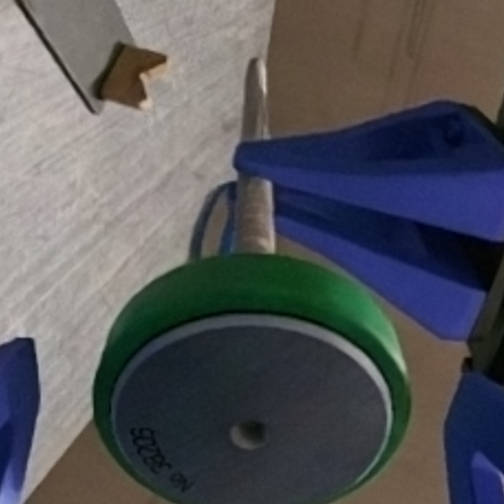

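>>> execute_actions([
  {"rows":[[0.0108,-0.0039,-0.0051,0.0027,0.011,0.0019,-0.87,0.0013,-0.0132,-0.0037,0.0039,0,-0.0034,0.45],[0.0108,-0.0039,-0.0051,0.0027,0.011,0.0019,-0.87,0.0013,-0.0132,-0.0037,0.0039,0,-0.0034,0.38],[0.0108,-0.0039,-0.0051,0.0027,0.011,0.0019,-0.87,0.0013,-0.0132,-0.0037,0.0039,0,-0.0034,0.31],[0.0108,-0.0039,-0.0051,0.0027,0.011,0.0019,-0.87,0.0013,-0.0132,-0.0037,0.0039,0,-0.0034,0.25],[0.0108,-0.0039,-0.0051,0.0027,0.011,0.0019,-0.87,0.0013,-0.0132,-0.0037,0.0039,0,-0.0034,0.2],[0.0108,-0.0039,-0.0051,0.0027,0.011,0.0019,-0.87,0.0013,-0.0132,-0.0037,0.0039,0,-0.0034,0.17],[0.0108,-0.0039,-0.0051,0.0027,0.011,0.0019,-0.87,0.0013,-0.0132,-0.0037,0.0039,0,-0.0034,0.15],[0.0108,-0.0039,-0.0051,0.0027,0.011,0.0019,-0.87,0.0013,-0.0132,-0.0037,0.0039,0,-0.0034,0.13],[0.0108,-0.0039,-0.0051,0.0027,0.011,0.0019,-0.87,0.0013,-0.0132,-0.0037,0.0039,0,-0.0034,0.115],[0.0108,-0.0039,-0.0051,0.0027,0.011,0.0019,-0.87,0.0013,-0.0132,-0.0037,0.0039,0,-0.0034,0.1],[0.0108,-0.0039,-0.0051,0.0027,0.011,0.0019,-0.87,0.0013,-0.0132,-0.0037,0.0039,0,-0.0034,0.09],[0.0108,-0.0039,-0.0051,0.0027,0.011,0.0019,-0.87,0.0013,-0.0132,-0.0037,0.0039,0,-0.0034,0.08],[0.0108,-0.0039,-0.0051,0.0027,0.011,0.0019,-0.87,0.0013,-0.0132,-0.0037,0.0039,0,-0.0034,0.07],[0.0108,-0.0039,-0.0051,0.0027,0.011,0.0019,-0.87,0.0013,-0.0132,-0.0037,0.0039,0,-0.0034,0.06],[0.0108,-0.0039,-0.0051,0.0027,0.011,0.0019,-0.87,0.0013,-0.0132,-0.0037,0.0039,0,-0.0034,0.05]],"steps":15},
], pictures=false)

>>> execute_actions([
  {"rows":[[0.0108,-0.0039,-0.0051,0.0027,0.011,0.0019,-0.87,0.0013,-0.0132,-0.0037,0.0039,0,-0.0034,0.04],[0.0108,-0.0039,-0.0051,0.0027,0.011,0.0019,-0.87,0.0013,-0.0132,-0.0037,0.0039,0,-0.0034,0.04],[0.0108,-0.0039,-0.0051,0.0027,0.011,0.0019,-0.87,0.0008,-0.0154,-0.0031,0.0052,-0.0005,-0.0046,0.04],[0.0108,-0.0039,-0.0051,0.0027,0.011,0.0019,-0.87,0.0003,-0.0175,-0.0025,0.0065,-0.0011,-0.0059,0.04],[0.0108,-0.0039,-0.0051,0.0027,0.011,0.0019,-0.87,-0.0002,-0.0197,-0.002,0.0078,-0.0016,-0.0071,0.04],[0.0108,-0.0039,-0.0051,0.0027,0.011,0.0019,-0.87,-0.0007,-0.0219,-0.0014,0.0091,-0.0022,-0.0083,0.04],[0.0108,-0.0039,-0.0051,0.0027,0.011,0.0019,-0.87,-0.0012,-0.024,-0.0008,0.0104,-0.0027,-0.0095,0.04],[0.0108,-0.0039,-0.0051,0.0027,0.011,0.0019,-0.87,-0.0017,-0.0262,-0.0002,0.0117,-0.0033,-0.0108,0.04]],"steps":10},
], pictures=false)

>>> execute_actions([
  {"rows":[[0.0108,-0.0039,-0.0051,0.0027,0.011,0.0019,-0.87,-0.0011,-0.0266,-0.0002,0.0119,-0.0028,-0.0013,0.04],[0.0108,-0.0039,-0.0051,0.0027,0.011,0.0019,-0.87,-0.0002,-0.0273,-0.0001,0.0123,-0.002,0.004,0.04],[0.0108,-0.0039,-0.0051,0.0027,0.011,0.0019,-0.87,0.001,-0.0282,-0.0001,0.0128,-0.0009,0.011,0.04],[0.0108,-0.0039,-0.0051,0.0027,0.011,0.0019,-0.87,0.0023,-0.0291,0,0.0133,0.0001,0.02,0.04],[0.0108,-0.0039,-0.0051,0.0027,0.011,0.0019,-0.87,0.0035,-0.0299,0,0.0138,0.0008,0.028,0.04],[0.0108,-0.0039,-0.0051,0.0027,0.011,0.0019,-0.87,0.0044,-0.0306,0.0001,0.0144,0.0007,0.037,0.04],[0.0108,-0.0039,-0.0051,0.0027,0.011,0.0019,-0.87,0.0044,-0.0306,0.0001,0.0144,0.0007,0.047,0.04],[0.0108,-0.0039,-0.0051,0.0027,0.011,0.0019,-0.87,0.0044,-0.0306,0.0001,0.0144,0.0007,0.057,0.04],[0.0108,-0.0039,-0.0051,0.0027,0.011,0.0019,-0.87,0.0044,-0.0306,0.0001,0.0144,0.0007,0.067,0.04],[0.0108,-0.0039,-0.0051,0.0027,0.011,0.0019,-0.87,0.0044,-0.0306,0.0001,0.0144,0.0007,0.077,0.04],[0.0108,-0.0039,-0.0051,0.0027,0.011,0.0019,-0.87,0.0044,-0.0306,0.0001,0.0144,-0.0005,0.087,0.04],[0.0108,-0.0039,-0.0051,0.0027,0.011,0.0019,-0.87,0.0044,-0.0306,0.0001,0.0144,-0.0005,0.097,0.04],[0.0108,-0.0039,-0.0051,0.0027,0.011,0.0019,-0.87,0.0044,-0.0306,0.0001,0.0144,-0.0005,0.107,0.04],[0.0108,-0.0039,-0.0051,0.0027,0.011,0.0019,-0.87,0.0044,-0.0306,0.0001,0.0144,-0.0005,0.117,0.04],[0.0108,-0.0039,-0.0051,0.0027,0.011,0.0019,-0.87,0.0044,-0.0306,0.0001,0.0144,-0.0005,0.127,0.04]],"steps":15},
], pictures=false)

>>> execute_actions([
  {"rows":[[0.0108,-0.0039,-0.0051,0.0027,0.011,0.0019,-0.87,-0.0046,-0.0306,0.0001,0.0139,-0.0037,0.046,0.04],[0.0108,-0.0039,-0.0051,0.0027,0.011,0.0019,-0.87,-0.0046,-0.0306,0.0001,0.0139,-0.0037,0.056,0.04],[0.0108,-0.0039,-0.0051,0.0027,0.011,0.0019,-0.87,-0.0046,-0.0306,0.0001,0.0139,-0.0037,0.066,0.04],[0.0108,-0.0039,-0.0051,0.0027,0.011,0.0019,-0.87,-0.0046,-0.0306,0.0001,0.0139,-0.0037,0.076,0.04],[0.0108,-0.0039,-0.0051,0.0027,0.011,0.0019,-0.87,-0.0046,-0.0306,0.0001,0.0139,-0.0037,0.086,0.04],[0.0108,-0.0039,-0.0051,0.0027,0.011,0.0019,-0.87,-0.0046,-0.0306,0.0001,0.0136,-0.0048,0.096,0.04],[0.0108,-0.0039,-0.0051,0.0027,0.011,0.0019,-0.87,-0.0046,-0.0306,0.0001,0.0136,-0.0048,0.106,0.04],[0.0108,-0.0039,-0.0051,0.0027,0.011,0.0019,-0.87,-0.0046,-0.0306,0.0001,0.0136,-0.0048,0.116,0.04],[0.0108,-0.0039,-0.0051,0.0027,0.011,0.0019,-0.87,-0.0046,-0.0306,0.0001,0.0136,-0.0048,0.126,0.04],[0.0108,-0.0039,-0.0051,0.0027,0.011,0.0019,-0.87,-0.0046,-0.0306,0.0001,0.0136,-0.0048,0.136,0.04],[0.0108,-0.0039,-0.0051,0.0027,0.011,0.0019,-0.87,-0.0046,-0.0306,0.0001,0.0131,-0.0058,0.146,0.04],[0.0108,-0.0039,-0.0051,0.0027,0.011,0.0019,-0.87,-0.0046,-0.0306,0.0001,0.0131,-0.0058,0.156,0.04],[0.0108,-0.0039,-0.0051,0.0027,0.011,0.0019,-0.87,-0.0046,-0.0306,0.0001,0.0131,-0.0058,0.166,0.04],[0.0108,-0.0039,-0.0051,0.0027,0.011,0.0019,-0.87,-0.0046,-0.0306,0.0001,0.0131,-0.0058,0.176,0.04],[0.0108,-0.0039,-0.0051,0.0027,0.011,0.0019,-0.87,-0.0046,-0.0306,0.0001,0.0131,-0.0058,0.186,0.04]],"steps":15},
], pictures=false)

>>> execute_actions([
  {"rows":[[0.0108,-0.0039,-0.0051,0.0027,0.011,0.0019,-0.87,-0.0178,-0.0253,0.0001,0.0108,-0.0095,0.046,0.04],[0.0108,-0.0039,-0.0051,0.0027,0.011,0.0019,-0.87,-0.0178,-0.0253,0.0001,0.0108,-0.0095,0.056,0.04],[0.0108,-0.0039,-0.0051,0.0027,0.011,0.0019,-0.87,-0.0178,-0.0253,0.0001,0.0108,-0.0095,0.066,0.04],[0.0108,-0.0039,-0.0051,0.0027,0.011,0.0019,-0.87,-0.0178,-0.0253,0.0001,0.0108,-0.0095,0.076,0.04],[0.0108,-0.0039,-0.0051,0.0027,0.011,0.0019,-0.87,-0.0178,-0.0253,0.0001,0.0108,-0.0095,0.086,0.04],[0.0108,-0.0039,-0.0051,0.0027,0.011,0.0019,-0.87,-0.0178,-0.0253,0.0001,0.01,-0.0104,0.096,0.04],[0.0108,-0.0039,-0.0051,0.0027,0.011,0.0019,-0.87,-0.0178,-0.0253,0.0001,0.01,-0.0104,0.106,0.04],[0.0108,-0.0039,-0.0051,0.0027,0.011,0.0019,-0.87,-0.0178,-0.0253,0.0001,0.01,-0.0104,0.116,0.04],[0.0108,-0.0039,-0.0051,0.0027,0.011,0.0019,-0.87,-0.0178,-0.0253,0.0001,0.01,-0.0104,0.126,0.04],[0.0108,-0.0039,-0.0051,0.0027,0.011,0.0019,-0.87,-0.0178,-0.0253,0.0001,0.01,-0.0104,0.136,0.04],[0.0108,-0.0039,-0.0051,0.0027,0.011,0.0019,-0.87,-0.0178,-0.0253,0.0001,0.0091,-0.0111,0.146,0.04],[0.0108,-0.0039,-0.0051,0.0027,0.011,0.0019,-0.87,-0.0178,-0.0253,0.0001,0.0091,-0.0111,0.156,0.04],[0.0108,-0.0039,-0.0051,0.0027,0.011,0.0019,-0.87,-0.0178,-0.0253,0.0001,0.0091,-0.0111,0.166,0.04],[0.0108,-0.0039,-0.0051,0.0027,0.011,0.0019,-0.87,-0.0178,-0.0253,0.0001,0.0091,-0.0111,0.176,0.04],[0.0108,-0.0039,-0.0051,0.0027,0.011,0.0019,-0.87,-0.0178,-0.0253,0.0001,0.0091,-0.0111,0.186,0.04]],"steps":15},
], pictures=false)

>>> execute_actions([
  {"rows":[[0.0108,-0.0039,-0.0051,0.0027,0.011,0.0019,-0.87,-0.0272,-0.0146,0.0001,0.0053,-0.0134,0.046,0.04],[0.0108,-0.0039,-0.0051,0.0027,0.011,0.0019,-0.87,-0.0272,-0.0146,0.0001,0.0053,-0.0134,0.056,0.04],[0.0108,-0.0039,-0.0051,0.0027,0.011,0.0019,-0.87,-0.0272,-0.0146,0.0001,0.0053,-0.0134,0.066,0.04],[0.0108,-0.0039,-0.0051,0.0027,0.011,0.0019,-0.87,-0.0272,-0.0146,0.0001,0.0053,-0.0134,0.076,0.04],[0.0108,-0.0039,-0.0051,0.0027,0.011,0.0019,-0.87,-0.0272,-0.0146,0.0001,0.0053,-0.0134,0.086,0.04],[0.0108,-0.0039,-0.0051,0.0027,0.011,0.0019,-0.87,-0.0272,-0.0146,0.0001,0.0043,-0.0137,0.096,0.04],[0.0108,-0.0039,-0.0051,0.0027,0.011,0.0019,-0.87,-0.0272,-0.0146,0.0001,0.0043,-0.0137,0.106,0.04],[0.0108,-0.0039,-0.0051,0.0027,0.011,0.0019,-0.87,-0.0272,-0.0146,0.0001,0.0043,-0.0137,0.116,0.04],[0.0108,-0.0039,-0.0051,0.0027,0.011,0.0019,-0.87,-0.0272,-0.0146,0.0001,0.0043,-0.0137,0.126,0.04],[0.0108,-0.0039,-0.0051,0.0027,0.011,0.0019,-0.87,-0.0272,-0.0146,0.0001,0.0043,-0.0137,0.136,0.04],[0.0108,-0.0039,-0.0051,0.0027,0.011,0.0019,-0.87,-0.0272,-0.0146,0.0001,0.0032,-0.014,0.146,0.04],[0.0108,-0.0039,-0.0051,0.0027,0.011,0.0019,-0.87,-0.0272,-0.0146,0.0001,0.0032,-0.014,0.156,0.04],[0.0108,-0.0039,-0.0051,0.0027,0.011,0.0019,-0.87,-0.0272,-0.0146,0.0001,0.0032,-0.014,0.166,0.04],[0.0108,-0.0039,-0.0051,0.0027,0.011,0.0019,-0.87,-0.0272,-0.0146,0.0001,0.0032,-0.014,0.176,0.04],[0.0108,-0.0039,-0.0051,0.0027,0.011,0.0019,-0.87,-0.0272,-0.0146,0.0001,0.0032,-0.014,0.186,0.04]],"steps":15},
], pictures=false)

>>> execute_actions([
  {"rows":[[0.0108,-0.0039,-0.0051,0.0027,0.011,0.0019,-0.87,-0.0309,-0.0009,0.0001,-0.0012,-0.0143,0.046,0.04],[0.0108,-0.0039,-0.0051,0.0027,0.011,0.0019,-0.87,-0.0309,-0.0009,0.0001,-0.0012,-0.0143,0.056,0.04],[0.0108,-0.0039,-0.0051,0.0027,0.011,0.0019,-0.87,-0.0309,-0.0009,0.0001,-0.0012,-0.0143,0.066,0.04],[0.0108,-0.0039,-0.0051,0.0027,0.011,0.0019,-0.87,-0.0309,-0.0009,0.0001,-0.0012,-0.0143,0.076,0.04],[0.0108,-0.0039,-0.0051,0.0027,0.011,0.0019,-0.87,-0.0309,-0.0009,0.0001,-0.0012,-0.0143,0.086,0.04],[0.0108,-0.0039,-0.0051,0.0027,0.011,0.0019,-0.87,-0.0309,-0.0009,0.0001,-0.0024,-0.0142,0.096,0.04],[0.0108,-0.0039,-0.0051,0.0027,0.011,0.0019,-0.87,-0.0309,-0.0009,0.0001,-0.0024,-0.0142,0.106,0.04],[0.0108,-0.0039,-0.0051,0.0027,0.011,0.0019,-0.87,-0.0309,-0.0009,0.0001,-0.0024,-0.0142,0.116,0.04],[0.0108,-0.0039,-0.0051,0.0027,0.011,0.0019,-0.87,-0.0309,-0.0009,0.0001,-0.0024,-0.0142,0.126,0.04],[0.0108,-0.0039,-0.0051,0.0027,0.011,0.0019,-0.87,-0.0309,-0.0009,0.0001,-0.0024,-0.0142,0.136,0.04],[0.0108,-0.0039,-0.0051,0.0027,0.011,0.0019,-0.87,-0.0309,-0.0009,0.0001,-0.0035,-0.014,0.146,0.04],[0.0108,-0.0039,-0.0051,0.0027,0.011,0.0019,-0.87,-0.0309,-0.0009,0.0001,-0.0035,-0.014,0.156,0.04],[0.0108,-0.0039,-0.0051,0.0027,0.011,0.0019,-0.87,-0.0309,-0.0009,0.0001,-0.0035,-0.014,0.166,0.04],[0.0108,-0.0039,-0.0051,0.0027,0.011,0.0019,-0.87,-0.0309,-0.0009,0.0001,-0.0035,-0.014,0.176,0.04],[0.0108,-0.0039,-0.0051,0.0027,0.011,0.0019,-0.87,-0.0309,-0.0009,0.0001,-0.0035,-0.014,0.186,0.04]],"steps":15},
], pictures=false)

>>> execute_actions([
  {"rows":[[0.0108,-0.0039,-0.0051,0.0027,0.011,0.0019,-0.87,-0.028,0.0131,0.0001,-0.0075,-0.0123,0.046,0.04],[0.0108,-0.0039,-0.0051,0.0027,0.011,0.0019,-0.87,-0.028,0.0131,0.0001,-0.0075,-0.0123,0.056,0.04],[0.0108,-0.0039,-0.0051,0.0027,0.011,0.0019,-0.87,-0.028,0.0131,0.0001,-0.0075,-0.0123,0.066,0.04],[0.0108,-0.0039,-0.0051,0.0027,0.011,0.0019,-0.87,-0.028,0.0131,0.0001,-0.0075,-0.0123,0.076,0.04],[0.0108,-0.0039,-0.0051,0.0027,0.011,0.0019,-0.87,-0.028,0.0131,0.0001,-0.0075,-0.0123,0.086,0.04],[0.0108,-0.0039,-0.0051,0.0027,0.011,0.0019,-0.87,-0.028,0.0131,0.0001,-0.0085,-0.0116,0.096,0.04],[0.0108,-0.0039,-0.0051,0.0027,0.011,0.0019,-0.87,-0.028,0.0131,0.0001,-0.0085,-0.0116,0.106,0.04],[0.0108,-0.0039,-0.0051,0.0027,0.011,0.0019,-0.87,-0.028,0.0131,0.0001,-0.0085,-0.0116,0.116,0.04],[0.0108,-0.0039,-0.0051,0.0027,0.011,0.0019,-0.87,-0.028,0.0131,0.0001,-0.0085,-0.0116,0.126,0.04],[0.0108,-0.0039,-0.0051,0.0027,0.011,0.0019,-0.87,-0.028,0.0131,0.0001,-0.0085,-0.0116,0.136,0.04],[0.0108,-0.0039,-0.0051,0.0027,0.011,0.0019,-0.87,-0.028,0.0131,0.0001,-0.0093,-0.0109,0.146,0.04],[0.0108,-0.0039,-0.0051,0.0027,0.011,0.0019,-0.87,-0.028,0.0131,0.0001,-0.0093,-0.0109,0.156,0.04],[0.0108,-0.0039,-0.0051,0.0027,0.011,0.0019,-0.87,-0.028,0.0131,0.0001,-0.0093,-0.0109,0.166,0.04],[0.0108,-0.0039,-0.0051,0.0027,0.011,0.0019,-0.87,-0.028,0.0131,0.0001,-0.0093,-0.0109,0.176,0.04],[0.0108,-0.0039,-0.0051,0.0027,0.011,0.0019,-0.87,-0.028,0.0131,0.0001,-0.0093,-0.0109,0.186,0.04]],"steps":15},
], pictures=false)

>>> execute_actions([
  {"rows":[[0.0108,-0.0039,-0.0051,0.0027,0.011,0.0019,-0.87,-0.0192,0.0242,0.0001,-0.0122,-0.0076,0.046,0.04],[0.0108,-0.0039,-0.0051,0.0027,0.011,0.0019,-0.87,-0.0192,0.0242,0.0001,-0.0122,-0.0076,0.056,0.04],[0.0108,-0.0039,-0.0051,0.0027,0.011,0.0019,-0.87,-0.0192,0.0242,0.0001,-0.0122,-0.0076,0.066,0.04],[0.0108,-0.0039,-0.0051,0.0027,0.011,0.0019,-0.87,-0.0192,0.0242,0.0001,-0.0122,-0.0076,0.076,0.04],[0.0108,-0.0039,-0.0051,0.0027,0.011,0.0019,-0.87,-0.0192,0.0242,0.0001,-0.0122,-0.0076,0.086,0.04],[0.0108,-0.0039,-0.0051,0.0027,0.011,0.0019,-0.87,-0.0192,0.0242,0.0001,-0.0128,-0.0066,0.096,0.04],[0.0108,-0.0039,-0.0051,0.0027,0.011,0.0019,-0.87,-0.0192,0.0242,0.0001,-0.0128,-0.0066,0.106,0.04],[0.0108,-0.0039,-0.0051,0.0027,0.011,0.0019,-0.87,-0.0192,0.0242,0.0001,-0.0128,-0.0066,0.116,0.04],[0.0108,-0.0039,-0.0051,0.0027,0.011,0.0019,-0.87,-0.0192,0.0242,0.0001,-0.0128,-0.0066,0.126,0.04],[0.0108,-0.0039,-0.0051,0.0027,0.011,0.0019,-0.87,-0.0192,0.0242,0.0001,-0.0128,-0.0066,0.136,0.04],[0.0108,-0.0039,-0.0051,0.0027,0.011,0.0019,-0.87,-0.0192,0.0242,0.0001,-0.0133,-0.0056,0.146,0.04],[0.0108,-0.0039,-0.0051,0.0027,0.011,0.0019,-0.87,-0.0192,0.0242,0.0001,-0.0133,-0.0056,0.156,0.04],[0.0108,-0.0039,-0.0051,0.0027,0.011,0.0019,-0.87,-0.0192,0.0242,0.0001,-0.0133,-0.0056,0.166,0.04],[0.0108,-0.0039,-0.0051,0.0027,0.011,0.0019,-0.87,-0.0192,0.0242,0.0001,-0.0133,-0.0056,0.176,0.04],[0.0108,-0.0039,-0.0051,0.0027,0.011,0.0019,-0.87,-0.0192,0.0242,0.0001,-0.0133,-0.0056,0.186,0.04]],"steps":15},
], pictures=false)

>>> execute_actions([
  {"rows":[[0.0108,-0.0039,-0.0051,0.0027,0.011,0.0019,-0.87,-0.0063,0.0303,0.0001,-0.0143,-0.0013,0.046,0.04],[0.0108,-0.0039,-0.0051,0.0027,0.011,0.0019,-0.87,-0.0063,0.0303,0.0001,-0.0143,-0.0013,0.056,0.04],[0.0108,-0.0039,-0.0051,0.0027,0.011,0.0019,-0.87,-0.0063,0.0303,0.0001,-0.0143,-0.0013,0.066,0.04],[0.0108,-0.0039,-0.0051,0.0027,0.011,0.0019,-0.87,-0.0063,0.0303,0.0001,-0.0143,-0.0013,0.076,0.04],[0.0108,-0.0039,-0.0051,0.0027,0.011,0.0019,-0.87,-0.0063,0.0303,0.0001,-0.0143,-0.0013,0.086,0.04],[0.0108,-0.0039,-0.0051,0.0027,0.011,0.0019,-0.87,-0.0063,0.0303,0.0001,-0.0144,-0.0002,0.096,0.04],[0.0108,-0.0039,-0.0051,0.0027,0.011,0.0019,-0.87,-0.0063,0.0303,0.0001,-0.0144,-0.0002,0.106,0.04],[0.0108,-0.0039,-0.0051,0.0027,0.011,0.0019,-0.87,-0.0063,0.0303,0.0001,-0.0144,-0.0002,0.116,0.04],[0.0108,-0.0039,-0.0051,0.0027,0.011,0.0019,-0.87,-0.0063,0.0303,0.0001,-0.0144,-0.0002,0.126,0.04],[0.0108,-0.0039,-0.0051,0.0027,0.011,0.0019,-0.87,-0.0063,0.0303,0.0001,-0.0144,-0.0002,0.136,0.04],[0.0108,-0.0039,-0.0051,0.0027,0.011,0.0019,-0.87,-0.0063,0.0303,0.0001,-0.0143,0.001,0.146,0.04],[0.0108,-0.0039,-0.0051,0.0027,0.011,0.0019,-0.87,-0.0063,0.0303,0.0001,-0.0143,0.001,0.156,0.04],[0.0108,-0.0039,-0.0051,0.0027,0.011,0.0019,-0.87,-0.0063,0.0303,0.0001,-0.0143,0.001,0.166,0.04],[0.0108,-0.0039,-0.0051,0.0027,0.011,0.0019,-0.87,-0.0063,0.0303,0.0001,-0.0143,0.001,0.176,0.04],[0.0108,-0.0039,-0.0051,0.0027,0.011,0.0019,-0.87,-0.0063,0.0303,0.0001,-0.0143,0.001,0.186,0.04]],"steps":15},
], pictures=false)

>>> execute_actions([
  {"rows":[[0.0108,-0.0039,-0.0051,0.0027,0.011,0.0019,-0.87,0.008,0.0298,0.0001,-0.0134,0.0053,0.046,0.04],[0.0108,-0.0039,-0.0051,0.0027,0.011,0.0019,-0.87,0.008,0.0298,0.0001,-0.0134,0.0053,0.056,0.04],[0.0108,-0.0039,-0.0051,0.0027,0.011,0.0019,-0.87,0.008,0.0298,0.0001,-0.0134,0.0053,0.066,0.04],[0.0108,-0.0039,-0.0051,0.0027,0.011,0.0019,-0.87,0.008,0.0298,0.0001,-0.0134,0.0053,0.076,0.04],[0.0108,-0.0039,-0.0051,0.0027,0.011,0.0019,-0.87,0.008,0.0298,0.0001,-0.0134,0.0053,0.086,0.04],[0.0108,-0.0039,-0.0051,0.0027,0.011,0.0019,-0.87,0.008,0.0298,0.0001,-0.0129,0.0063,0.096,0.04],[0.0108,-0.0039,-0.0051,0.0027,0.011,0.0019,-0.87,0.008,0.0298,0.0001,-0.0129,0.0063,0.106,0.04],[0.0108,-0.0039,-0.0051,0.0027,0.011,0.0019,-0.87,0.008,0.0298,0.0001,-0.0129,0.0063,0.116,0.04],[0.0108,-0.0039,-0.0051,0.0027,0.011,0.0019,-0.87,0.008,0.0298,0.0001,-0.0129,0.0063,0.126,0.04],[0.0108,-0.0039,-0.0051,0.0027,0.011,0.0019,-0.87,0.008,0.0298,0.0001,-0.0127,0.0068,0.135,0.04],[0.0108,-0.0039,-0.0051,0.0027,0.011,0.0019,-0.87,0.008,0.0298,0.0001,-0.0126,0.007,0.143,0.04],[0.0108,-0.0039,-0.0051,0.0027,0.011,0.0019,-0.87,0.0088,0.0285,0,-0.0114,0.0076,0.15,0.04],[0.0108,-0.0039,-0.0051,0.0027,0.011,0.0019,-0.87,0.0094,0.0275,0,-0.0106,0.008,0.156,0.04],[0.0108,-0.0039,-0.0051,0.0027,0.011,0.0019,-0.87,0.0101,0.0266,0,-0.0097,0.0085,0.16,0.04],[0.0108,-0.0039,-0.0051,0.0027,0.011,0.0019,-0.87,0.0109,0.0253,-0.0001,-0.0086,0.0091,0.163,0.04]],"steps":15},
], pictures=false)

>>> wait(seconds=1)

>>> zoom_image(camera="cam_right_wrist", region=[230, 240, 390, 400])

Scene clock: 1920.60 s of 5200.00 s.
left_arm: end_effector_position=(+0.3043, +0.0717, +0.1885) grip_measured=-0.819 end_effector_quat_wxyz=(-0.135, -0.652, +0.732, -0.141) | right_arm: end_effector_position=(+0.2886, -0.0245, +0.2166) grip_measured=+0.077 end_effector_quat_wxyz=(-0.566, +0.821, -0.017, +0.072)
Joint positions: left_arm=[-0.413  1.699  1.627 -1.345  0.364 -1.901  0.008] | right_arm=[ 0.546  1.364  0.871 -0.029 -0.798 -2.068  0.051]
Joint velocities: left_arm=[-0.002  0.012  0.007 -0.11   0.022  0.022 -0.   ] | right_arm=[-0.002 -0.012 -0.007 -0.037  0.051  0.051  0.001]
Motor temperatures (°C, as the motors report them): left_arm=[29 46 45 31 29 28] | right_arm=[28 41 50 40 30 28]
Hand target (left_arm): +0.306, +0.067, +0.194; -0.144, -0.648, +0.731, -0.156
Hand target (right_arm): +0.289, -0.024, +0.225; -0.571, +0.817, -0.012, +0.075
Off the commanded pose (left_arm): 0.008 m, 2 deg.
Off the commanded pose (right_arm): 0.008 m, 1 deg.
Steps of this call (steps 1 to 90: nothing new was sent; then 117.00 s passed at rest; steps 91 to 105: all 15 steps of this action). Readings (end_effector_position):
91: left_arm (+0.3043, +0.0717, +0.1885) | right_arm (+0.2886, -0.0245, +0.2166)
92: left_arm (+0.3043, +0.0717, +0.1885) | right_arm (+0.2886, -0.0245, +0.2166)
94: left_arm (+0.3043, +0.0717, +0.1885) | right_arm (+0.2886, -0.0245, +0.2166)
98: left_arm (+0.3043, +0.0717, +0.1885) | right_arm (+0.2886, -0.0245, +0.2166)
105: the state above

Scene clock: 1920.93 s of 5200.00 s.
left_arm: end_effector_position=(+0.3043, +0.0717, +0.1885) grip_measured=-0.819 end_effector_quat_wxyz=(-0.135, -0.652, +0.732, -0.141) | right_arm: end_effector_position=(+0.2888, -0.0240, +0.2182) grip_measured=+0.077 end_effector_quat_wxyz=(-0.569, +0.819, -0.014, +0.074)
Joint positions: left_arm=[-0.413  1.699  1.627 -1.345  0.364 -1.901  0.008] | right_arm=[ 0.546  1.364  0.871 -0.021 -0.801 -2.068  0.051]
Joint velocities: left_arm=[ 0.002 -0.002 -0.012  0.022 -0.022 -0.022 -0.001] | right_arm=[-0.007  0.002 -0.007  0.007  0.007 -0.022 -0.   ]
Motor temperatures (°C, as the motors report them): left_arm=[29 46 45 31 29 28] | right_arm=[28 41 50 40 30 28]
Hand target (left_arm): +0.306, +0.067, +0.194; -0.144, -0.648, +0.731, -0.156
Hand target (right_arm): +0.287, -0.019, +0.231; -0.580, +0.811, +0.001, +0.078
Off the commanded pose (left_arm): 0.008 m, 2 deg.
Off the commanded pose (right_arm): 0.014 m, 2 deg.
Steps of this call (steps 1 to 10: all 10 steps of this action). Readings (end_effector_position):
1: left_arm (+0.3043, +0.0717, +0.1885) | right_arm (+0.2886, -0.0245, +0.2166)
2: left_arm (+0.3043, +0.0717, +0.1885) | right_arm (+0.2886, -0.0245, +0.2166)
4: left_arm (+0.3043, +0.0717, +0.1885) | right_arm (+0.2887, -0.0244, +0.2168)
8: left_arm (+0.3043, +0.0717, +0.1885) | right_arm (+0.2888, -0.0241, +0.2178)
10: the state above

Scene clock: 1921.43 s of 5200.00 s.
left_arm: end_effector_position=(+0.3043, +0.0717, +0.1885) grip_measured=-0.819 end_effector_quat_wxyz=(-0.135, -0.652, +0.732, -0.141) | right_arm: end_effector_position=(+0.2890, -0.0238, +0.2187) grip_measured=+0.077 end_effector_quat_wxyz=(-0.574, +0.808, -0.132, -0.009)
Joint positions: left_arm=[-0.413  1.699  1.627 -1.345  0.364 -1.901  0.008] | right_arm=[ 0.546  1.364  0.871 -0.018 -0.801 -1.777  0.051]
Joint velocities: left_arm=[ 0.007 -0.007  0.002  0.095  0.022  0.022 -0.   ] | right_arm=[ 0.007 -0.007 -0.027 -0.007  0.007  0.74  -0.   ]
Motor temperatures (°C, as the motors report them): left_arm=[29 46 45 31 29 28] | right_arm=[28 41 50 40 30 28]
Hand target (left_arm): +0.306, +0.067, +0.194; -0.144, -0.648, +0.731, -0.156
Hand target (right_arm): +0.290, -0.018, +0.235; -0.587, +0.791, -0.168, -0.041
Off the commanded pose (left_arm): 0.008 m, 2 deg.
Off the commanded pose (right_arm): 0.018 m, 7 deg.
Steps of this call (steps 1 to 15: all 15 steps of this action). Readings (end_effector_position):
1: left_arm (+0.3043, +0.0717, +0.1885) | right_arm (+0.2888, -0.0239, +0.2183)
2: left_arm (+0.3043, +0.0717, +0.1885) | right_arm (+0.2889, -0.0239, +0.2185)
4: left_arm (+0.3043, +0.0717, +0.1885) | right_arm (+0.2889, -0.0238, +0.2186)
8: left_arm (+0.3043, +0.0717, +0.1885) | right_arm (+0.2890, -0.0238, +0.2187)
15: the state above

Scene clock: 1921.93 s of 5200.00 s.
left_arm: end_effector_position=(+0.3046, +0.0715, +0.1886) grip_measured=-0.819 end_effector_quat_wxyz=(-0.135, -0.652, +0.732, -0.142) | right_arm: end_effector_position=(+0.2895, -0.0234, +0.2205) grip_measured=+0.077 end_effector_quat_wxyz=(-0.558, +0.756, -0.312, -0.139)
Joint positions: left_arm=[-0.413  1.699  1.627 -1.343  0.364 -1.901  0.008] | right_arm=[ 0.546  1.364  0.875 -0.019 -0.801 -1.315  0.051]
Joint velocities: left_arm=[-0.042 -0.012 -0.012  0.007 -0.037  0.022 -0.001] | right_arm=[ 0.007 -0.012 -0.012 -0.051 -0.022  0.93  -0.001]
Motor temperatures (°C, as the motors report them): left_arm=[29 46 45 31 29 28] | right_arm=[28 41 50 40 30 28]
Hand target (left_arm): +0.306, +0.067, +0.194; -0.144, -0.648, +0.731, -0.156
Hand target (right_arm): +0.290, -0.018, +0.236; -0.561, +0.730, -0.348, -0.177
Off the commanded pose (left_arm): 0.007 m, 2 deg.
Off the commanded pose (right_arm): 0.017 m, 8 deg.
Steps of this call (steps 1 to 15: all 15 steps of this action). Readings (end_effector_position):
1: left_arm (+0.3043, +0.0717, +0.1885) | right_arm (+0.2890, -0.0238, +0.2187)
2: left_arm (+0.3043, +0.0717, +0.1885) | right_arm (+0.2890, -0.0238, +0.2187)
4: left_arm (+0.3043, +0.0717, +0.1885) | right_arm (+0.2890, -0.0238, +0.2187)
8: left_arm (+0.3043, +0.0717, +0.1885) | right_arm (+0.2890, -0.0238, +0.2187)
15: the state above

Scene clock: 1922.43 s of 5200.00 s.
left_arm: end_effector_position=(+0.3047, +0.0714, +0.1887) grip_measured=-0.819 end_effector_quat_wxyz=(-0.135, -0.652, +0.732, -0.143) | right_arm: end_effector_position=(+0.2895, -0.0234, +0.2208) grip_measured=+0.077 end_effector_quat_wxyz=(-0.511, +0.664, -0.478, -0.264)
Joint positions: left_arm=[-0.413  1.699  1.627 -1.342  0.364 -1.901  0.008] | right_arm=[ 0.546  1.364  0.877 -0.022 -0.801 -0.85   0.051]
Joint velocities: left_arm=[ 0.012 -0.002  0.002 -0.022  0.022  0.066 -0.001] | right_arm=[ 0.017  0.002 -0.007  0.007  0.081  0.886  0.   ]
Motor temperatures (°C, as the motors report them): left_arm=[29 46 45 31 29 28] | right_arm=[28 41 50 40 30 28]
Hand target (left_arm): +0.306, +0.067, +0.194; -0.144, -0.648, +0.731, -0.157
Hand target (right_arm): +0.291, -0.018, +0.238; -0.507, +0.631, -0.505, -0.301
Off the commanded pose (left_arm): 0.007 m, 2 deg.
Off the commanded pose (right_arm): 0.018 m, 7 deg.
Steps of this call (steps 1 to 15: all 15 steps of this action). Readings (end_effector_position):
1: left_arm (+0.3046, +0.0715, +0.1886) | right_arm (+0.2895, -0.0234, +0.2205)
2: left_arm (+0.3047, +0.0715, +0.1886) | right_arm (+0.2896, -0.0234, +0.2208)
4: left_arm (+0.3047, +0.0714, +0.1886) | right_arm (+0.2896, -0.0234, +0.2210)
8: left_arm (+0.3047, +0.0714, +0.1887) | right_arm (+0.2896, -0.0234, +0.2208)
15: the state above

Scene clock: 1922.93 s of 5200.00 s.
left_arm: end_effector_position=(+0.3047, +0.0713, +0.1887) grip_measured=-0.819 end_effector_quat_wxyz=(-0.135, -0.652, +0.732, -0.143) | right_arm: end_effector_position=(+0.2895, -0.0234, +0.2208) grip_measured=+0.077 end_effector_quat_wxyz=(+0.435, -0.535, +0.619, +0.375)
Joint positions: left_arm=[-0.413  1.699  1.627 -1.342  0.365 -1.901  0.008] | right_arm=[ 0.546  1.364  0.877 -0.022 -0.801 -0.381  0.051]
Joint velocities: left_arm=[ 0.007  0.007  0.002 -0.007  0.007  0.022 -0.001] | right_arm=[ 0.002 -0.017 -0.002 -0.007 -0.081  0.872 -0.   ]
Motor temperatures (°C, as the motors report them): left_arm=[29 46 45 31 29 28] | right_arm=[28 41 50 40 30 28]
Hand target (left_arm): +0.306, +0.066, +0.194; -0.144, -0.648, +0.731, -0.157
Hand target (right_arm): +0.291, -0.018, +0.238; +0.424, -0.497, +0.637, +0.410
Off the commanded pose (left_arm): 0.007 m, 2 deg.
Off the commanded pose (right_arm): 0.019 m, 7 deg.
Steps of this call (steps 1 to 15: all 15 steps of this action). Readings (end_effector_position):
1: left_arm (+0.3047, +0.0713, +0.1887) | right_arm (+0.2895, -0.0234, +0.2208)
2: left_arm (+0.3047, +0.0713, +0.1887) | right_arm (+0.2895, -0.0234, +0.2208)
4: left_arm (+0.3047, +0.0713, +0.1887) | right_arm (+0.2895, -0.0234, +0.2208)
8: left_arm (+0.3047, +0.0713, +0.1887) | right_arm (+0.2895, -0.0234, +0.2208)
15: the state above

Scene clock: 1923.43 s of 5200.00 s.
left_arm: end_effector_position=(+0.3046, +0.0712, +0.1887) grip_measured=-0.819 end_effector_quat_wxyz=(-0.135, -0.652, +0.732, -0.143) | right_arm: end_effector_position=(+0.2896, -0.0235, +0.2207) grip_measured=+0.077 end_effector_quat_wxyz=(+0.336, -0.375, +0.727, +0.467)
Joint positions: left_arm=[-0.413  1.699  1.627 -1.342  0.366 -1.901  0.008] | right_arm=[ 0.546  1.364  0.877 -0.022 -0.801  0.09   0.051]
Joint velocities: left_arm=[ 0.012  0.002  0.017 -0.022  0.022  0.007 -0.001] | right_arm=[-0.002  0.002  0.002 -0.051  0.007  0.916 -0.002]
Motor temperatures (°C, as the motors report them): left_arm=[29 46 45 31 29 28] | right_arm=[28 41 50 40 30 28]
Hand target (left_arm): +0.306, +0.066, +0.194; -0.144, -0.648, +0.731, -0.157
Hand target (right_arm): +0.291, -0.018, +0.238; +0.317, -0.336, +0.735, +0.497
Off the commanded pose (left_arm): 0.007 m, 2 deg.
Off the commanded pose (right_arm): 0.019 m, 7 deg.
Steps of this call (steps 1 to 15: all 15 steps of this action). Readings (end_effector_position):
1: left_arm (+0.3046, +0.0712, +0.1887) | right_arm (+0.2895, -0.0234, +0.2208)
2: left_arm (+0.3046, +0.0712, +0.1887) | right_arm (+0.2895, -0.0234, +0.2208)
4: left_arm (+0.3046, +0.0712, +0.1887) | right_arm (+0.2895, -0.0234, +0.2208)
8: left_arm (+0.3046, +0.0712, +0.1887) | right_arm (+0.2895, -0.0234, +0.2208)
15: the state above

Scene clock: 1923.93 s of 5200.00 s.
left_arm: end_effector_position=(+0.3045, +0.0710, +0.1888) grip_measured=-0.819 end_effector_quat_wxyz=(-0.136, -0.652, +0.732, -0.143) | right_arm: end_effector_position=(+0.2897, -0.0235, +0.2206) grip_measured=+0.077 end_effector_quat_wxyz=(+0.217, -0.193, +0.795, +0.532)
Joint positions: left_arm=[-0.413  1.699  1.627 -1.342  0.367 -1.901  0.008] | right_arm=[ 0.546  1.364  0.877 -0.022 -0.8    0.565  0.051]
Joint velocities: left_arm=[-0.002  0.002 -0.002  0.066 -0.037 -0.007 -0.001] | right_arm=[ 0.007 -0.017  0.007  0.037 -0.007  0.828  0.   ]
Motor temperatures (°C, as the motors report them): left_arm=[29 46 45 31 29 28] | right_arm=[28 41 50 40 30 28]
Hand target (left_arm): +0.306, +0.066, +0.194; -0.145, -0.648, +0.731, -0.157
Hand target (right_arm): +0.291, -0.018, +0.238; +0.192, -0.154, +0.793, +0.557
Off the commanded pose (left_arm): 0.007 m, 2 deg.
Off the commanded pose (right_arm): 0.019 m, 7 deg.
Steps of this call (steps 1 to 15: all 15 steps of this action). Readings (end_effector_position):
1: left_arm (+0.3046, +0.0711, +0.1888) | right_arm (+0.2896, -0.0235, +0.2207)
2: left_arm (+0.3046, +0.0711, +0.1888) | right_arm (+0.2896, -0.0235, +0.2207)
4: left_arm (+0.3046, +0.0711, +0.1888) | right_arm (+0.2896, -0.0235, +0.2207)
8: left_arm (+0.3046, +0.0711, +0.1888) | right_arm (+0.2896, -0.0235, +0.2206)
15: the state above

Scene clock: 1924.43 s of 5200.00 s.
left_arm: end_effector_position=(+0.3045, +0.0710, +0.1888) grip_measured=-0.819 end_effector_quat_wxyz=(-0.136, -0.652, +0.732, -0.143) | right_arm: end_effector_position=(+0.2897, -0.0236, +0.2205) grip_measured=+0.077 end_effector_quat_wxyz=(+0.085, -0.000, +0.819, +0.568)
Joint positions: left_arm=[-0.413  1.699  1.627 -1.342  0.367 -1.901  0.008] | right_arm=[ 0.546  1.364  0.877 -0.023 -0.8    1.041  0.051]
Joint velocities: left_arm=[-0.002  0.012 -0.022 -0.051 -0.037 -0.037 -0.001] | right_arm=[-0.007  0.002  0.002  0.037 -0.037  0.93  -0.001]
Motor temperatures (°C, as the motors report them): left_arm=[29 46 45 31 29 28] | right_arm=[28 41 50 40 30 28]
Hand target (left_arm): +0.306, +0.066, +0.194; -0.145, -0.648, +0.731, -0.158
Hand target (right_arm): +0.291, -0.018, +0.238; +0.056, +0.037, +0.807, +0.586
Off the commanded pose (left_arm): 0.007 m, 2 deg.
Off the commanded pose (right_arm): 0.019 m, 7 deg.
Steps of this call (steps 1 to 15: all 15 steps of this action). Readings (end_effector_position):
1: left_arm (+0.3045, +0.0710, +0.1888) | right_arm (+0.2897, -0.0235, +0.2206)
2: left_arm (+0.3045, +0.0710, +0.1888) | right_arm (+0.2896, -0.0235, +0.2205)
4: left_arm (+0.3045, +0.0710, +0.1888) | right_arm (+0.2896, -0.0235, +0.2205)
8: left_arm (+0.3045, +0.0710, +0.1888) | right_arm (+0.2896, -0.0235, +0.2205)
15: the state above

Scene clock: 1924.93 s of 5200.00 s.
left_arm: end_effector_position=(+0.3045, +0.0709, +0.1888) grip_measured=-0.819 end_effector_quat_wxyz=(-0.136, -0.652, +0.732, -0.143) | right_arm: end_effector_position=(+0.2897, -0.0236, +0.2204) grip_measured=+0.077 end_effector_quat_wxyz=(-0.052, +0.194, +0.795, +0.572)
Joint positions: left_arm=[-0.413  1.699  1.627 -1.342  0.367 -1.901  0.008] | right_arm=[ 0.546  1.364  0.877 -0.023 -0.8    1.519  0.051]
Joint velocities: left_arm=[-0.002 -0.012  0.007  0.007 -0.022 -0.007 -0.001] | right_arm=[-0.022 -0.027 -0.027 -0.007 -0.037  1.004 -0.001]
Motor temperatures (°C, as the motors report them): left_arm=[29 46 45 31 29 28] | right_arm=[28 41 50 41 30 28]
Hand target (left_arm): +0.306, +0.066, +0.194; -0.145, -0.648, +0.731, -0.158
Hand target (right_arm): +0.291, -0.018, +0.238; -0.084, +0.227, +0.776, +0.583
Off the commanded pose (left_arm): 0.007 m, 2 deg.
Off the commanded pose (right_arm): 0.019 m, 7 deg.
Steps of this call (steps 1 to 15: all 15 steps of this action). Readings (end_effector_position):
1: left_arm (+0.3045, +0.0710, +0.1888) | right_arm (+0.2897, -0.0236, +0.2204)
2: left_arm (+0.3045, +0.0710, +0.1888) | right_arm (+0.2897, -0.0236, +0.2204)
4: left_arm (+0.3045, +0.0710, +0.1888) | right_arm (+0.2897, -0.0236, +0.2204)
8: left_arm (+0.3045, +0.0709, +0.1888) | right_arm (+0.2897, -0.0236, +0.2204)
15: the state above

Scene clock: 1925.43 s of 5200.00 s.
left_arm: end_effector_position=(+0.3045, +0.0709, +0.1889) grip_measured=-0.819 end_effector_quat_wxyz=(-0.136, -0.652, +0.732, -0.143) | right_arm: end_effector_position=(+0.2896, -0.0236, +0.2204) grip_measured=+0.077 end_effector_quat_wxyz=(-0.179, +0.366, +0.732, +0.546)
Joint positions: left_arm=[-0.413  1.699  1.627 -1.342  0.368 -1.901  0.008] | right_arm=[ 0.546  1.364  0.877 -0.024 -0.8    1.969  0.051]
Joint velocities: left_arm=[-0.017 -0.012  0.017  0.022  0.007 -0.022 -0.001] | right_arm=[-0.012 -0.002 -0.002 -0.022 -0.037  0.623 -0.   ]
Motor temperatures (°C, as the motors report them): left_arm=[29 46 45 31 29 28] | right_arm=[28 41 50 41 30 28]
Hand target (left_arm): +0.306, +0.066, +0.194; -0.146, -0.648, +0.731, -0.158
Hand target (right_arm): +0.289, -0.018, +0.236; -0.203, +0.379, +0.715, +0.552
Off the commanded pose (left_arm): 0.007 m, 2 deg.
Off the commanded pose (right_arm): 0.017 m, 4 deg.
Steps of this call (steps 1 to 15: all 15 steps of this action). Readings (end_effector_position):
1: left_arm (+0.3045, +0.0709, +0.1888) | right_arm (+0.2897, -0.0236, +0.2204)
2: left_arm (+0.3045, +0.0709, +0.1888) | right_arm (+0.2897, -0.0236, +0.2204)
4: left_arm (+0.3045, +0.0709, +0.1888) | right_arm (+0.2897, -0.0236, +0.2204)
8: left_arm (+0.3045, +0.0709, +0.1888) | right_arm (+0.2897, -0.0236, +0.2204)
15: the state above

Scene clock: 1926.43 s of 5200.00 s.
left_arm: end_effector_position=(+0.3045, +0.0709, +0.1889) grip_measured=-0.819 end_effector_quat_wxyz=(-0.136, -0.652, +0.732, -0.143) | right_arm: end_effector_position=(+0.2896, -0.0236, +0.2204) grip_measured=+0.077 end_effector_quat_wxyz=(-0.202, +0.398, +0.715, +0.537)
Joint positions: left_arm=[-0.413  1.699  1.627 -1.342  0.368 -1.901  0.008] | right_arm=[ 0.546  1.364  0.877 -0.024 -0.8    2.057  0.051]
Joint velocities: left_arm=[ 0.002 -0.007 -0.017 -0.022  0.037 -0.007  0.001] | right_arm=[ 0.012 -0.012  0.007 -0.022 -0.051 -0.007 -0.001]
Motor temperatures (°C, as the motors report them): left_arm=[29 46 45 31 29 28] | right_arm=[28 41 50 41 30 28]
Hand target (left_arm): +0.306, +0.066, +0.194; -0.145, -0.648, +0.731, -0.158
Hand target (right_arm): +0.289, -0.018, +0.236; -0.203, +0.379, +0.715, +0.552
Off the commanded pose (left_arm): 0.007 m, 2 deg.
Off the commanded pose (right_arm): 0.017 m, 3 deg.
Steps of this call (steps 1 to 30: nothing new was sent). Readings (end_effector_position):
1: left_arm (+0.3045, +0.0709, +0.1889) | right_arm (+0.2896, -0.0236, +0.2204)
2: left_arm (+0.3045, +0.0709, +0.1889) | right_arm (+0.2896, -0.0236, +0.2204)
4: left_arm (+0.3045, +0.0709, +0.1889) | right_arm (+0.2896, -0.0236, +0.2204)
8: left_arm (+0.3045, +0.0709, +0.1889) | right_arm (+0.2896, -0.0236, +0.2204)
30: the state above

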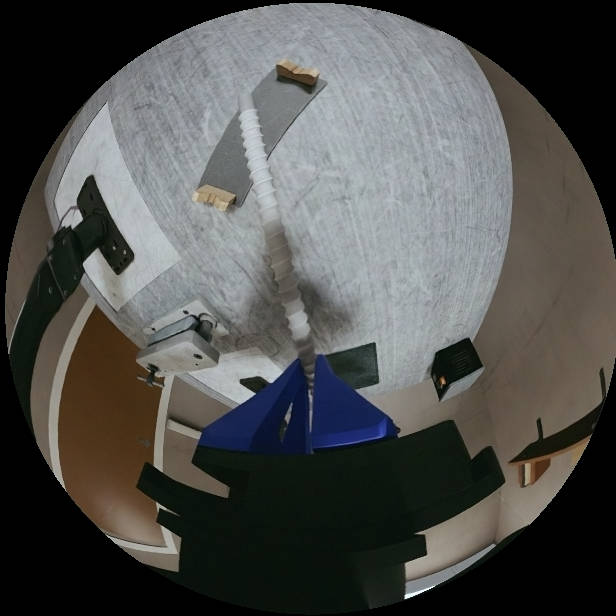

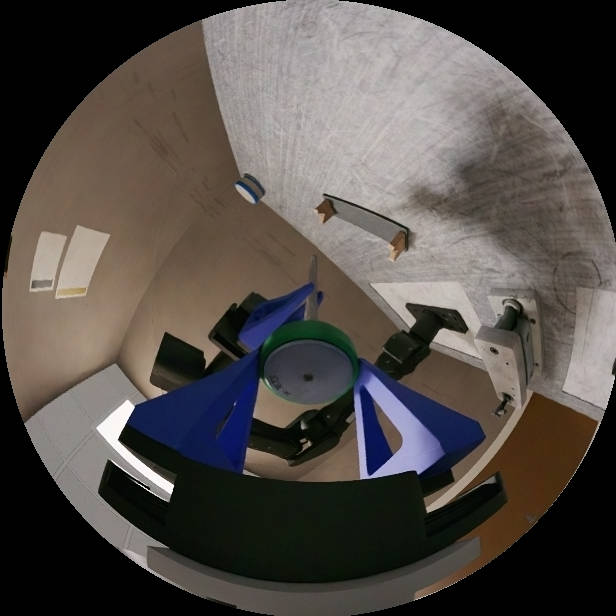

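Region (230, 240, 390, 400) of cam_right_wrist's 616x616 image, scaled by 3.150, with more detail than that image has.

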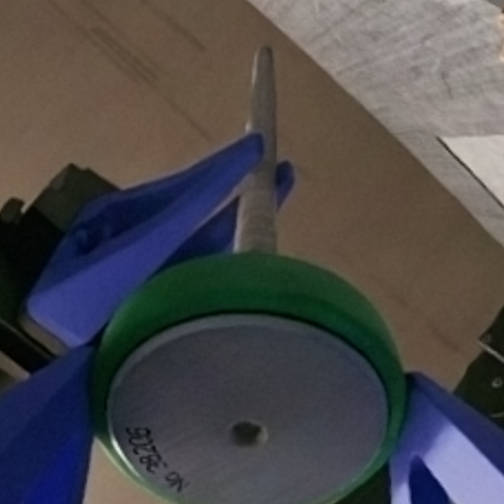

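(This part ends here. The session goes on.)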